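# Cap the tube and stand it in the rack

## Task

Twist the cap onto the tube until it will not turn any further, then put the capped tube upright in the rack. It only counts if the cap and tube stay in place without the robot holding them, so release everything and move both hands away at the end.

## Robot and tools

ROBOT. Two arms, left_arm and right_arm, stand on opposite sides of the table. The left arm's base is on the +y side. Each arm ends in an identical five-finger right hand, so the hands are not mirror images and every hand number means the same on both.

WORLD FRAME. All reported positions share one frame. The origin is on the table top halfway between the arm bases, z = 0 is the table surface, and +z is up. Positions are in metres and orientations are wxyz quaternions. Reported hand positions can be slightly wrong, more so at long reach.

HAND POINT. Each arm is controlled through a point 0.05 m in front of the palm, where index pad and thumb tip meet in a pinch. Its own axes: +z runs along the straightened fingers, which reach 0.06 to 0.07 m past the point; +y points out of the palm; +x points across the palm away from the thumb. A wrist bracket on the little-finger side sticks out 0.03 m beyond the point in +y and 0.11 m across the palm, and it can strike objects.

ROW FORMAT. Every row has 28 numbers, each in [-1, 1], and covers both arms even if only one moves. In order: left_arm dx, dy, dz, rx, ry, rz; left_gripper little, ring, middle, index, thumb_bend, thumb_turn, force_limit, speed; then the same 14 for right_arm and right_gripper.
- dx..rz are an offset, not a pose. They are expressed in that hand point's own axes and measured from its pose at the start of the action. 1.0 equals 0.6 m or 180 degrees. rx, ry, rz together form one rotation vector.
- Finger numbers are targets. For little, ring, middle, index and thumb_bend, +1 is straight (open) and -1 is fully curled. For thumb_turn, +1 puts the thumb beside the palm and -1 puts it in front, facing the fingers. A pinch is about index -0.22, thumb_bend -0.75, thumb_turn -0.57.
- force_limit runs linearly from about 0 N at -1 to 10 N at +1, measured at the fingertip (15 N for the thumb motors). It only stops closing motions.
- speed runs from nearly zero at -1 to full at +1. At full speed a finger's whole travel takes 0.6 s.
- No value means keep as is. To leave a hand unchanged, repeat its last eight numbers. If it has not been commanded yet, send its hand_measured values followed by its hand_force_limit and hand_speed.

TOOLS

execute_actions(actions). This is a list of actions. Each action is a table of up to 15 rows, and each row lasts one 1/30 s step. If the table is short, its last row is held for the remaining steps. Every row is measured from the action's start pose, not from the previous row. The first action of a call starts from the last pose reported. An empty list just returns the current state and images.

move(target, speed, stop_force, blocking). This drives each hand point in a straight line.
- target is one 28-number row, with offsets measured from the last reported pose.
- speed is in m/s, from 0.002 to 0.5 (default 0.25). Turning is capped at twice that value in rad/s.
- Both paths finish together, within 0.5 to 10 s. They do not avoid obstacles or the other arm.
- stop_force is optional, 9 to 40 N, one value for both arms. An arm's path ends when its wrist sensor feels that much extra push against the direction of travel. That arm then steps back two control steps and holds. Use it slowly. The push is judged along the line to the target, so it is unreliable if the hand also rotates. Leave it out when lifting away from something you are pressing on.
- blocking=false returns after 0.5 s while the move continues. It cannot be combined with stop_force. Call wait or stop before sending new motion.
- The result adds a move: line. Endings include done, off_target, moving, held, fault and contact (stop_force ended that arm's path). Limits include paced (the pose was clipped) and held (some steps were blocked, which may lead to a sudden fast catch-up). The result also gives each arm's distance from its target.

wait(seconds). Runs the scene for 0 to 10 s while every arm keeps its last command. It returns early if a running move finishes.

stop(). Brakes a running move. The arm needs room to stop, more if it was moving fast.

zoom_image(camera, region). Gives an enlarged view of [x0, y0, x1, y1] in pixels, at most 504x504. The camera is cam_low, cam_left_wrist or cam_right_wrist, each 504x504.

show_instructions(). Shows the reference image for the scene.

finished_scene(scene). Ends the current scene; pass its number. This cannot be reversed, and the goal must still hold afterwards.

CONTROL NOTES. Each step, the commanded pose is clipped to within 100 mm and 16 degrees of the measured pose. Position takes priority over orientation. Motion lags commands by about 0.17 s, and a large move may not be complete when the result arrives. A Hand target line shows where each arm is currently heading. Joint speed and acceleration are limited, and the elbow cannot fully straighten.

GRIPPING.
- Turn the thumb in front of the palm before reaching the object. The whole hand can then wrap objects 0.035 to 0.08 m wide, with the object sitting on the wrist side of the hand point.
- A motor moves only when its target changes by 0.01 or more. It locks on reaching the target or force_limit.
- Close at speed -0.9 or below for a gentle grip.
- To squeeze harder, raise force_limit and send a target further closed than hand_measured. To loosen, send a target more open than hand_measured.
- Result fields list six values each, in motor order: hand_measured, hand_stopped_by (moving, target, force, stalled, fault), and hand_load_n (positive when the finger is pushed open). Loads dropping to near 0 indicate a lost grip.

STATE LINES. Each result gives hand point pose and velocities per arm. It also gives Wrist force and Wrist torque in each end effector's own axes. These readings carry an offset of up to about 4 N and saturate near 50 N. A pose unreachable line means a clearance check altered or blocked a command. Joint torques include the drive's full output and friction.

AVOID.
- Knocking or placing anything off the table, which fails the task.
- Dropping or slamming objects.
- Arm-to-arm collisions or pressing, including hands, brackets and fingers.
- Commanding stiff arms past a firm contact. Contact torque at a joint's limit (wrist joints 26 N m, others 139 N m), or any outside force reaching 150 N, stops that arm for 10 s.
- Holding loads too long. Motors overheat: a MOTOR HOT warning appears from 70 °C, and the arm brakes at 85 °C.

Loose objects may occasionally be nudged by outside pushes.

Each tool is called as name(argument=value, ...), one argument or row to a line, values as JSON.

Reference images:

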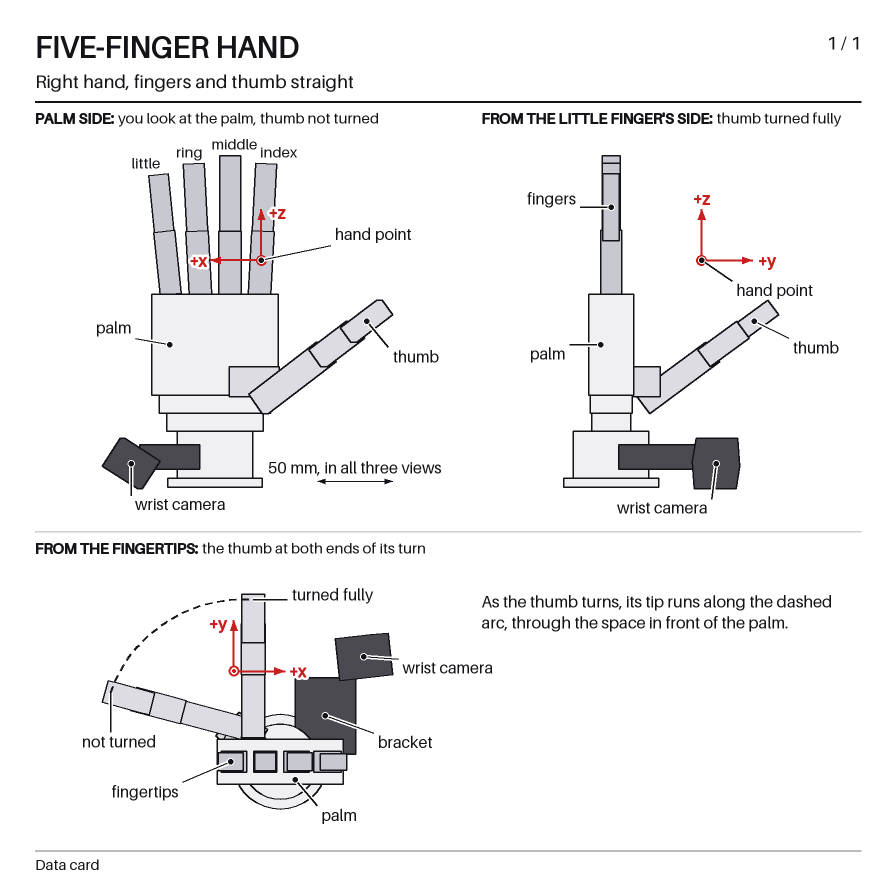

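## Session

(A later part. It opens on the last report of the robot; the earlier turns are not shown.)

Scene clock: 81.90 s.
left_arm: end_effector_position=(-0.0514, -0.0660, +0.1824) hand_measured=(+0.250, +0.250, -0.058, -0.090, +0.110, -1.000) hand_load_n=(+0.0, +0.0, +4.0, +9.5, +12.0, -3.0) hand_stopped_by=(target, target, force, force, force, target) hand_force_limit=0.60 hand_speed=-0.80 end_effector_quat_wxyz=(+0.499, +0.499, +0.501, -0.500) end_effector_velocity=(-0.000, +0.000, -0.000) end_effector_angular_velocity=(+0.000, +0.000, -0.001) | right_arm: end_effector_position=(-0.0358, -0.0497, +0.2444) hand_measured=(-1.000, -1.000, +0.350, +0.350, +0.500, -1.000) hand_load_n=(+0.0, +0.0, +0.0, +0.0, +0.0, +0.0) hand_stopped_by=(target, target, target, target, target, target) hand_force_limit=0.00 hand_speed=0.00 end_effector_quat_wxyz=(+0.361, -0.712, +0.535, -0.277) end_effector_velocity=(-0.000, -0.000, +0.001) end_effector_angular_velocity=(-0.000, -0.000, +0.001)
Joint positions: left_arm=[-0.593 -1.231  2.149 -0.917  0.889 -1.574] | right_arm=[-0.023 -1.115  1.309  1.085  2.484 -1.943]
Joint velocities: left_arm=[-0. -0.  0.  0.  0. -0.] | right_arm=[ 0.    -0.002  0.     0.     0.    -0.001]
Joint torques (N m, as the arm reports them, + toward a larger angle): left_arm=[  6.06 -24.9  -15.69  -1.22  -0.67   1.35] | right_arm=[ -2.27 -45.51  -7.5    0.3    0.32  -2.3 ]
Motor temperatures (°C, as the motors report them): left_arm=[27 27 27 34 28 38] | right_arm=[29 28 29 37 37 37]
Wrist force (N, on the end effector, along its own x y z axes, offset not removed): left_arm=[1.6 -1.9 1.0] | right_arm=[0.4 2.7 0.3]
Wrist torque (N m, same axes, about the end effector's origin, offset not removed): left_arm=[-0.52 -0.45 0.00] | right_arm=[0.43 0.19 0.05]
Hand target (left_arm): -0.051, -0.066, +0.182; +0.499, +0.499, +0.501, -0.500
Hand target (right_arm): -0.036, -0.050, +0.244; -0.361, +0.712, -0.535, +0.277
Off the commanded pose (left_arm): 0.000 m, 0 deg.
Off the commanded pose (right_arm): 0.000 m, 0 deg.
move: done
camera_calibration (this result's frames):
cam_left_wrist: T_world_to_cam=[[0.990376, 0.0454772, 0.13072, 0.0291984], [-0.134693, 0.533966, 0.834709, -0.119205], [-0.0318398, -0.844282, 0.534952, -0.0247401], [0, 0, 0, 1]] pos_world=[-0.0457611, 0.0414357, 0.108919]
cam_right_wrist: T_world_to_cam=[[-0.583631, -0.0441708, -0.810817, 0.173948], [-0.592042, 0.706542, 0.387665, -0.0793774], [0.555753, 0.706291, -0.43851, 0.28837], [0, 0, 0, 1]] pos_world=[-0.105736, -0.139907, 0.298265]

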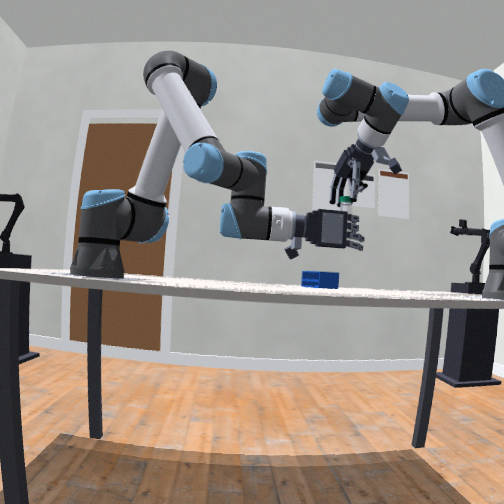

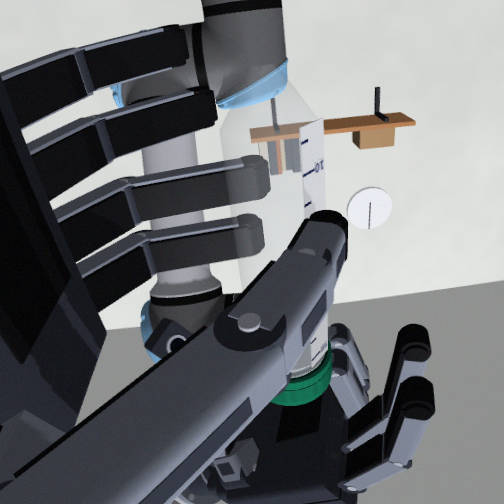

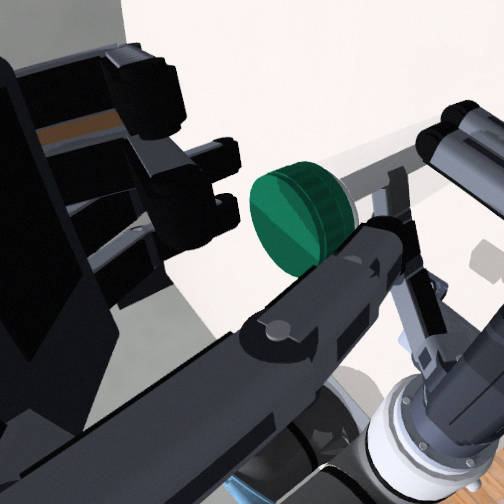

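move(
  target=[0,0,0,0,0,0,0.25,0.25,-0.3,-0.3,0.0,-1,0.6,-0.8, 0,-0.001,-0.003,0,0,0,-1,-1,0.12,0.08,0.2,-1,0,-0.3],
)

move(
  target=[0,0,0,0,0,0,0.25,0.25,-0.3,-0.3,0.0,-1,0.6,-0.8, 0,0,0,0,0,0,-1,-1,-0.3,-0.3,-0.1,-1,0.1,-0.8],
)

move(
  target=[0,0,0,0,0,0,0.25,0.25,-0.3,-0.3,0.0,-1,0.6,-0.8, -0.0012,0.0104,-0.0136,0.0015,-0.203,-0.1455,-1,-1,-0.3,-0.3,-0.1,-1,0.1,-0.8],
  speed=0.5,
)

move(
  target=[0,0,0,0,0,0,0.25,0.25,-0.3,-0.3,0.0,-1,0.6,-0.8, -0.0012,0.0104,-0.0136,0.0015,-0.203,-0.1455,-1,-1,-0.3,-0.3,-0.1,-1,0.1,-0.8],
  speed=0.5,
)

zoom_image(
  camera="cam_low",
  region=[315, 170, 375, 230],
)

Scene clock: 83.00 s.
left_arm: end_effector_position=(-0.0514, -0.0660, +0.1824) hand_measured=(+0.250, +0.250, -0.058, -0.090, +0.110, -1.000) hand_load_n=(+0.0, +0.0, +4.0, +9.5, +12.0, -3.0) hand_stopped_by=(target, target, force, force, force, target) hand_force_limit=0.60 hand_speed=-0.80 end_effector_quat_wxyz=(+0.499, +0.499, +0.501, -0.500) end_effector_velocity=(-0.000, +0.000, +0.000) end_effector_angular_velocity=(-0.001, +0.000, -0.001) | right_arm: end_effector_position=(-0.0368, -0.0500, +0.2459) hand_measured=(-1.000, -1.000, +0.120, +0.080, +0.200, -1.000) hand_load_n=(+0.0, +0.0, +0.0, +0.0, +0.0, +0.0) hand_stopped_by=(target, target, target, target, target, target) hand_force_limit=0.00 hand_speed=-0.30 end_effector_quat_wxyz=(+0.361, -0.712, +0.535, -0.277) end_effector_velocity=(-0.001, +0.000, +0.000) end_effector_angular_velocity=(+0.000, +0.000, +0.001)
Joint positions: left_arm=[-0.593 -1.231  2.149 -0.917  0.889 -1.574] | right_arm=[-0.021 -1.116  1.306  1.091  2.485 -1.94 ]
Joint velocities: left_arm=[-0.001 -0.001  0.     0.     0.     0.   ] | right_arm=[ 0.001 -0.    -0.001  0.001 -0.    -0.   ]
Joint torques (N m, as the arm reports them, + toward a larger angle): left_arm=[  5.86 -24.6  -14.87  -1.21  -0.78   1.42] | right_arm=[  9.45 -44.37 -29.67   3.91   4.     2.24]
Motor temperatures (°C, as the motors report them): left_arm=[27 27 27 34 28 38] | right_arm=[29 28 29 37 37 37]
Wrist force (N, on the end effector, along its own x y z axes, offset not removed): left_arm=[1.7 -1.9 1.5] | right_arm=[-1.6 -1.9 -2.1]
Wrist torque (N m, same axes, about the end effector's origin, offset not removed): left_arm=[-0.53 -0.42 -0.09] | right_arm=[-0.12 0.54 -0.24]
Hand target (left_arm): -0.051, -0.066, +0.182; +0.499, +0.499, +0.501, -0.500
Hand target (right_arm): -0.037, -0.050, +0.246; -0.361, +0.712, -0.535, +0.277
Off the commanded pose (left_arm): 0.000 m, 0 deg.
Off the commanded pose (right_arm): 0.000 m, 0 deg.
move: done
camera_calibration (this result's frames):
cam_left_wrist: T_world_to_cam=[[0.990376, 0.045477, 0.13072, 0.0291985], [-0.134692, 0.533966, 0.834708, -0.119205], [-0.0318399, -0.844282, 0.534952, -0.0247402], [0, 0, 0, 1]] pos_world=[-0.0457612, 0.0414357, 0.108919]
cam_right_wrist: T_world_to_cam=[[-0.583634, -0.0441677, -0.810815, 0.174543], [-0.592045, 0.706536, 0.387673, -0.0803678], [0.555747, 0.706298, -0.438507, 0.289797], [0, 0, 0, 1]] pos_world=[-0.106766, -0.140191, 0.299757]

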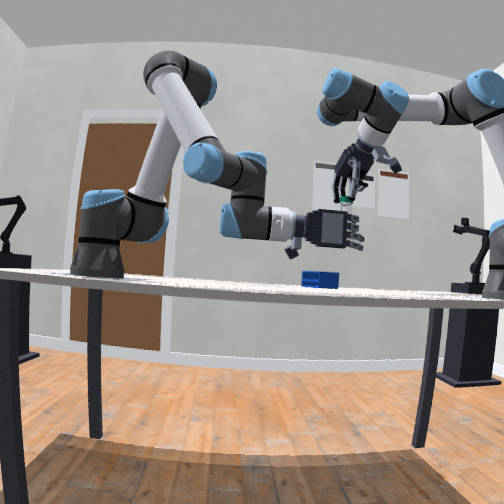

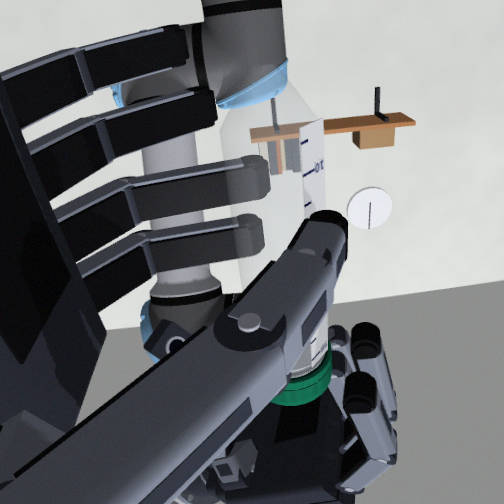

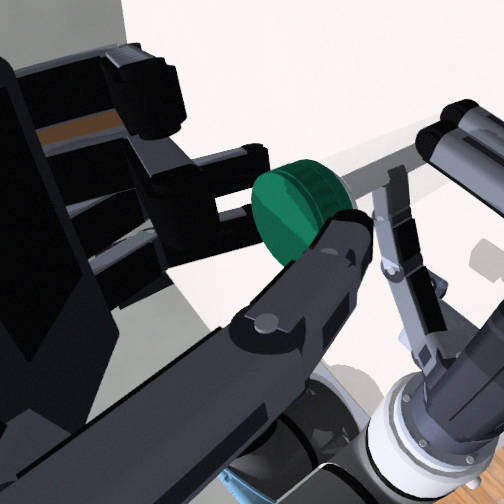

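Scene clock: 83.67 s.
left_arm: end_effector_position=(-0.0514, -0.0660, +0.1824) hand_measured=(+0.250, +0.250, -0.058, -0.090, +0.110, -1.000) hand_load_n=(+0.0, +0.0, +4.0, +10.0, +12.0, -3.0) hand_stopped_by=(target, target, force, force, force, target) hand_force_limit=0.60 hand_speed=-0.80 end_effector_quat_wxyz=(+0.499, +0.499, +0.501, -0.500) end_effector_velocity=(+0.000, +0.000, +0.001) end_effector_angular_velocity=(-0.001, +0.001, +0.000) | right_arm: end_effector_position=(-0.0368, -0.0500, +0.2459) hand_measured=(-1.000, -1.000, +0.000, -0.050, +0.140, -1.000) hand_load_n=(+0.0, +0.0, +5.0, +7.0, +10.0, -0.5) hand_stopped_by=(target, target, force, force, force, target) hand_force_limit=0.10 hand_speed=-0.80 end_effector_quat_wxyz=(+0.361, -0.712, +0.535, -0.277) end_effector_velocity=(-0.000, +0.000, +0.000) end_effector_angular_velocity=(+0.002, +0.001, -0.000)
Joint positions: left_arm=[-0.593 -1.231  2.149 -0.917  0.889 -1.574] | right_arm=[-0.021 -1.116  1.306  1.091  2.485 -1.94 ]
Joint velocities: left_arm=[ 0.    -0.001  0.    -0.    -0.    -0.001] | right_arm=[-0.    -0.001 -0.    -0.    -0.001  0.001]
Joint torques (N m, as the arm reports them, + toward a larger angle): left_arm=[  6.18 -23.99 -16.38  -1.47  -0.66   1.58] | right_arm=[ -0.55 -44.49 -21.91   0.55   3.08  -0.74]
Motor temperatures (°C, as the motors report them): left_arm=[27 27 27 34 28 38] | right_arm=[29 28 29 37 37 37]
Wrist force (N, on the end effector, along its own x y z axes, offset not removed): left_arm=[2.8 -2.3 1.1] | right_arm=[1.5 -4.3 -2.1]
Wrist torque (N m, same axes, about the end effector's origin, offset not removed): left_arm=[-0.39 -0.45 0.04] | right_arm=[-0.27 0.10 -0.04]
Hand target (left_arm): -0.051, -0.066, +0.182; +0.499, +0.499, +0.501, -0.500
Hand target (right_arm): -0.037, -0.050, +0.246; -0.361, +0.712, -0.535, +0.277
Off the commanded pose (left_arm): 0.000 m, 0 deg.
Off the commanded pose (right_arm): 0.000 m, 0 deg.
move: done
camera_calibration (this result's frames):
cam_left_wrist: T_world_to_cam=[[0.990376, 0.0454772, 0.13072, 0.0291984], [-0.134693, 0.533966, 0.834709, -0.119205], [-0.0318398, -0.844282, 0.534952, -0.0247401], [0, 0, 0, 1]] pos_world=[-0.0457611, 0.0414357, 0.108919]
cam_right_wrist: T_world_to_cam=[[-0.583627, -0.0441613, -0.81082, 0.174556], [-0.592045, 0.706536, 0.387672, -0.0803818], [0.555753, 0.706298, -0.438499, 0.289816], [0, 0, 0, 1]] pos_world=[-0.10678, -0.140195, 0.29978]

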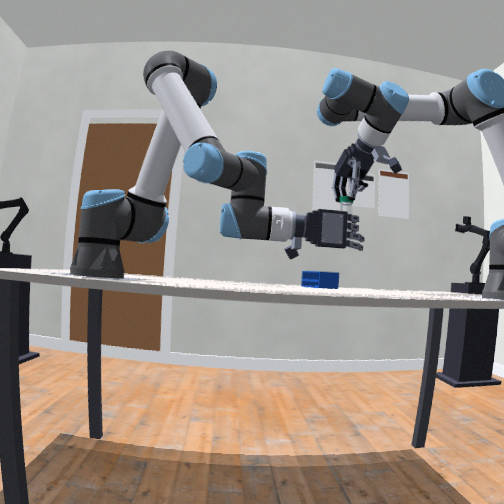

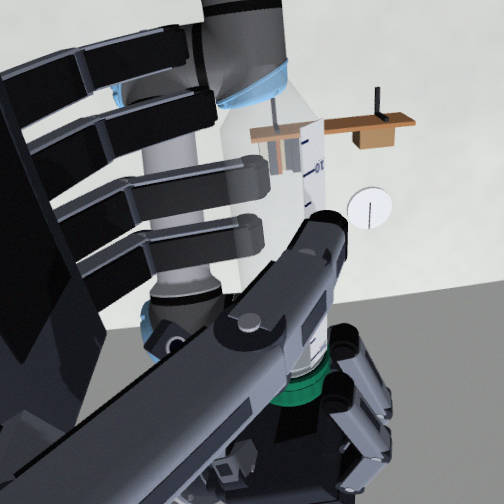

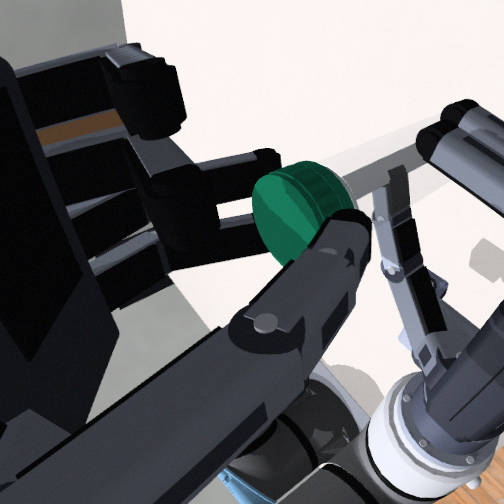

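Scene clock: 85.20 s.
left_arm: end_effector_position=(-0.0514, -0.0660, +0.1824) hand_measured=(+0.250, +0.250, -0.058, -0.090, +0.110, -1.000) hand_load_n=(+0.0, +0.0, +4.5, +11.0, +11.0, -3.0) hand_stopped_by=(target, target, force, force, force, target) hand_force_limit=0.60 hand_speed=-0.80 end_effector_quat_wxyz=(+0.499, +0.499, +0.501, -0.500) end_effector_velocity=(+0.000, -0.000, -0.000) end_effector_angular_velocity=(+0.001, -0.001, +0.000) | right_arm: end_effector_position=(-0.0468, -0.0520, +0.2459) hand_measured=(-1.000, -1.000, +0.000, -0.050, +0.140, -1.000) hand_load_n=(+0.0, +0.0, +5.0, +7.5, +9.5, -0.5) hand_stopped_by=(target, target, force, force, force, target) hand_force_limit=0.10 hand_speed=-0.80 end_effector_quat_wxyz=(+0.440, -0.862, +0.223, -0.117) end_effector_velocity=(-0.000, +0.000, -0.000) end_effector_angular_velocity=(+0.002, +0.005, +0.010)
Joint positions: left_arm=[-0.593 -1.231  2.149 -0.917  0.889 -1.574] | right_arm=[-0.24  -1.485  1.653  0.487  1.852 -2.939]
Joint velocities: left_arm=[ 0.     0.001  0.    -0.     0.     0.   ] | right_arm=[-0.007 -0.004  0.004 -0.003 -0.017 -0.007]
Joint torques (N m, as the arm reports them, + toward a larger angle): left_arm=[  7.12 -23.64 -16.46  -1.34  -0.77   1.62] | right_arm=[ -7.35 -28.58  -4.77   0.14  -3.04  -2.48]
Motor temperatures (°C, as the motors report them): left_arm=[27 27 27 34 28 38] | right_arm=[29 28 29 37 37 37]
Wrist force (N, on the end effector, along its own x y z axes, offset not removed): left_arm=[7.3 -5.0 4.9] | right_arm=[5.9 -12.1 -6.0]
Wrist torque (N m, same axes, about the end effector's origin, offset not removed): left_arm=[-0.69 -0.40 -0.01] | right_arm=[-0.39 -0.33 0.12]
Hand target (left_arm): -0.051, -0.066, +0.182; +0.499, +0.499, +0.501, -0.500
Hand target (right_arm): -0.047, -0.052, +0.246; -0.440, +0.862, -0.222, +0.117
Off the commanded pose (left_arm): 0.000 m, 0 deg.
Off the commanded pose (right_arm): 0.000 m, 0 deg.
move: done
camera_calibration (this result's frames):
cam_left_wrist: T_world_to_cam=[[0.990376, 0.0454772, 0.13072, 0.0291984], [-0.134693, 0.533966, 0.834709, -0.119205], [-0.0318397, -0.844282, 0.534952, -0.0247401], [0, 0, 0, 1]] pos_world=[-0.0457611, 0.0414358, 0.108919]
cam_right_wrist: T_world_to_cam=[[-0.383581, -0.441934, -0.810901, 0.15735], [-0.917446, 0.0819154, 0.389337, -0.132983], [-0.105636, 0.893299, -0.436872, 0.275169], [0, 0, 0, 1]] pos_world=[-0.0325808, -0.165376, 0.299584]

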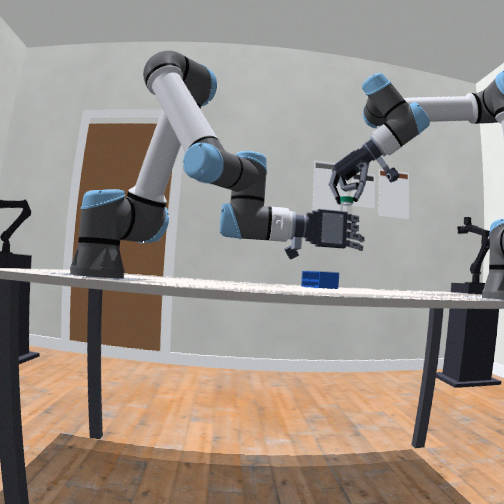

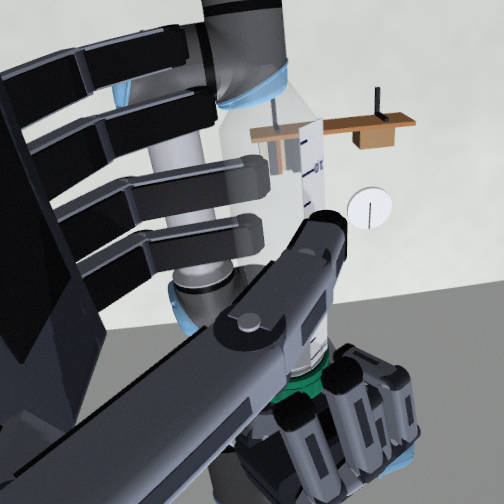

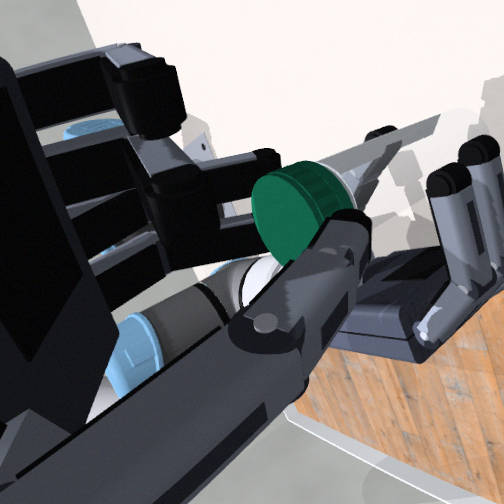

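Scene clock: 86.70 s.
left_arm: end_effector_position=(-0.0514, -0.0660, +0.1824) hand_measured=(+0.250, +0.250, -0.058, -0.090, +0.110, -1.000) hand_load_n=(+0.0, +0.0, +3.5, +12.0, +11.0, -2.0) hand_stopped_by=(target, target, force, force, force, target) hand_force_limit=0.60 hand_speed=-0.80 end_effector_quat_wxyz=(+0.499, +0.499, +0.501, -0.500) end_effector_velocity=(+0.000, -0.000, +0.000) end_effector_angular_velocity=(-0.000, -0.000, +0.000) | right_arm: end_effector_position=(-0.0522, -0.0607, +0.2456) hand_measured=(-1.000, -1.000, +0.000, -0.050, +0.140, -1.000) hand_load_n=(+0.0, +0.0, +5.0, +7.0, +9.5, -1.5) hand_stopped_by=(target, target, force, force, force, target) hand_force_limit=0.10 hand_speed=-0.80 end_effector_quat_wxyz=(-0.452, +0.881, +0.123, -0.060) end_effector_velocity=(+0.000, -0.000, -0.001) end_effector_angular_velocity=(-0.004, +0.001, +0.013)
Joint positions: left_arm=[-0.593 -1.231  2.149 -0.917  0.889 -1.574] | right_arm=[-0.571 -1.47   1.66   0.594  0.973 -3.658]
Joint velocities: left_arm=[ 0. -0. -0. -0.  0.  0.] | right_arm=[-0.003  0.008 -0.006  0.011 -0.011 -0.015]
Joint torques (N m, as the arm reports them, + toward a larger angle): left_arm=[  6.18 -25.04 -16.27  -1.14  -0.67   1.4 ] | right_arm=[ -8.41 -12.23 -28.41   3.78  -3.64  -2.06]
Motor temperatures (°C, as the motors report them): left_arm=[27 27 27 34 28 38] | right_arm=[29 28 29 37 37 37]
Wrist force (N, on the end effector, along its own x y z axes, offset not removed): left_arm=[5.4 -4.4 4.6] | right_arm=[3.6 -5.6 -4.2]
Wrist torque (N m, same axes, about the end effector's origin, offset not removed): left_arm=[-0.59 -0.31 -0.02] | right_arm=[0.18 0.51 0.15]
Hand target (left_arm): -0.051, -0.066, +0.182; +0.499, +0.499, +0.501, -0.500
Hand target (right_arm): -0.052, -0.061, +0.246; -0.452, +0.881, +0.123, -0.061
Off the commanded pose (left_arm): 0.000 m, 0 deg.
Off the commanded pose (right_arm): 0.000 m, 0 deg.
move: done
camera_calibration (this result's frames):
cam_left_wrist: T_world_to_cam=[[0.990376, 0.045477, 0.13072, 0.0291984], [-0.134693, 0.533966, 0.834709, -0.119205], [-0.03184, -0.844282, 0.534952, -0.0247401], [0, 0, 0, 1]] pos_world=[-0.0457611, 0.0414357, 0.108919]
cam_right_wrist: T_world_to_cam=[[0.0386276, -0.582608, -0.811835, 0.16497], [-0.707239, -0.589886, 0.389677, -0.167036], [-0.705919, 0.559109, -0.434829, 0.230019], [0, 0, 0, 1]] pos_world=[0.0378682, -0.131025, 0.299037]

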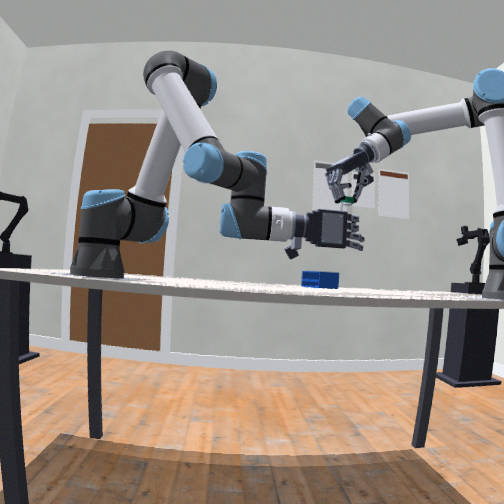

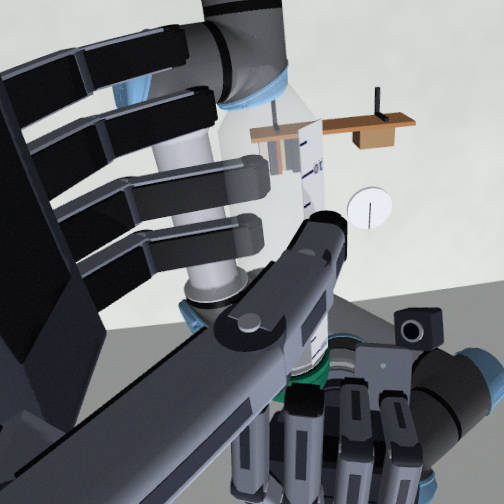

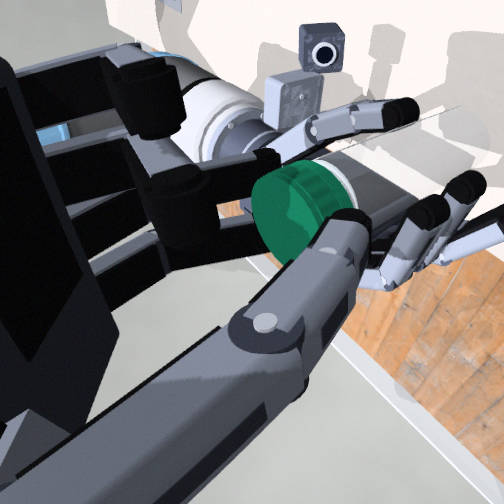

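Region (315, 170, 375, 230) of cam_low's 504x504 image, scaled by 8.400, with more detail than that image has.

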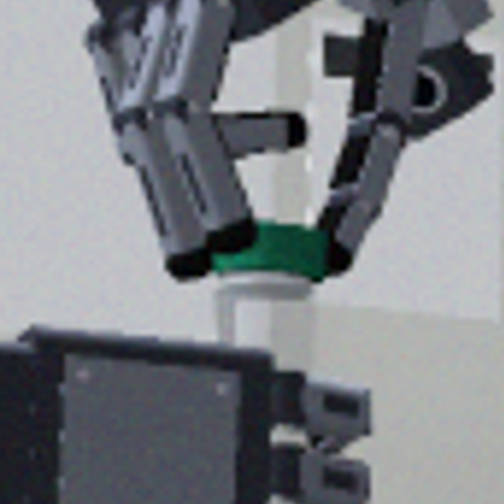

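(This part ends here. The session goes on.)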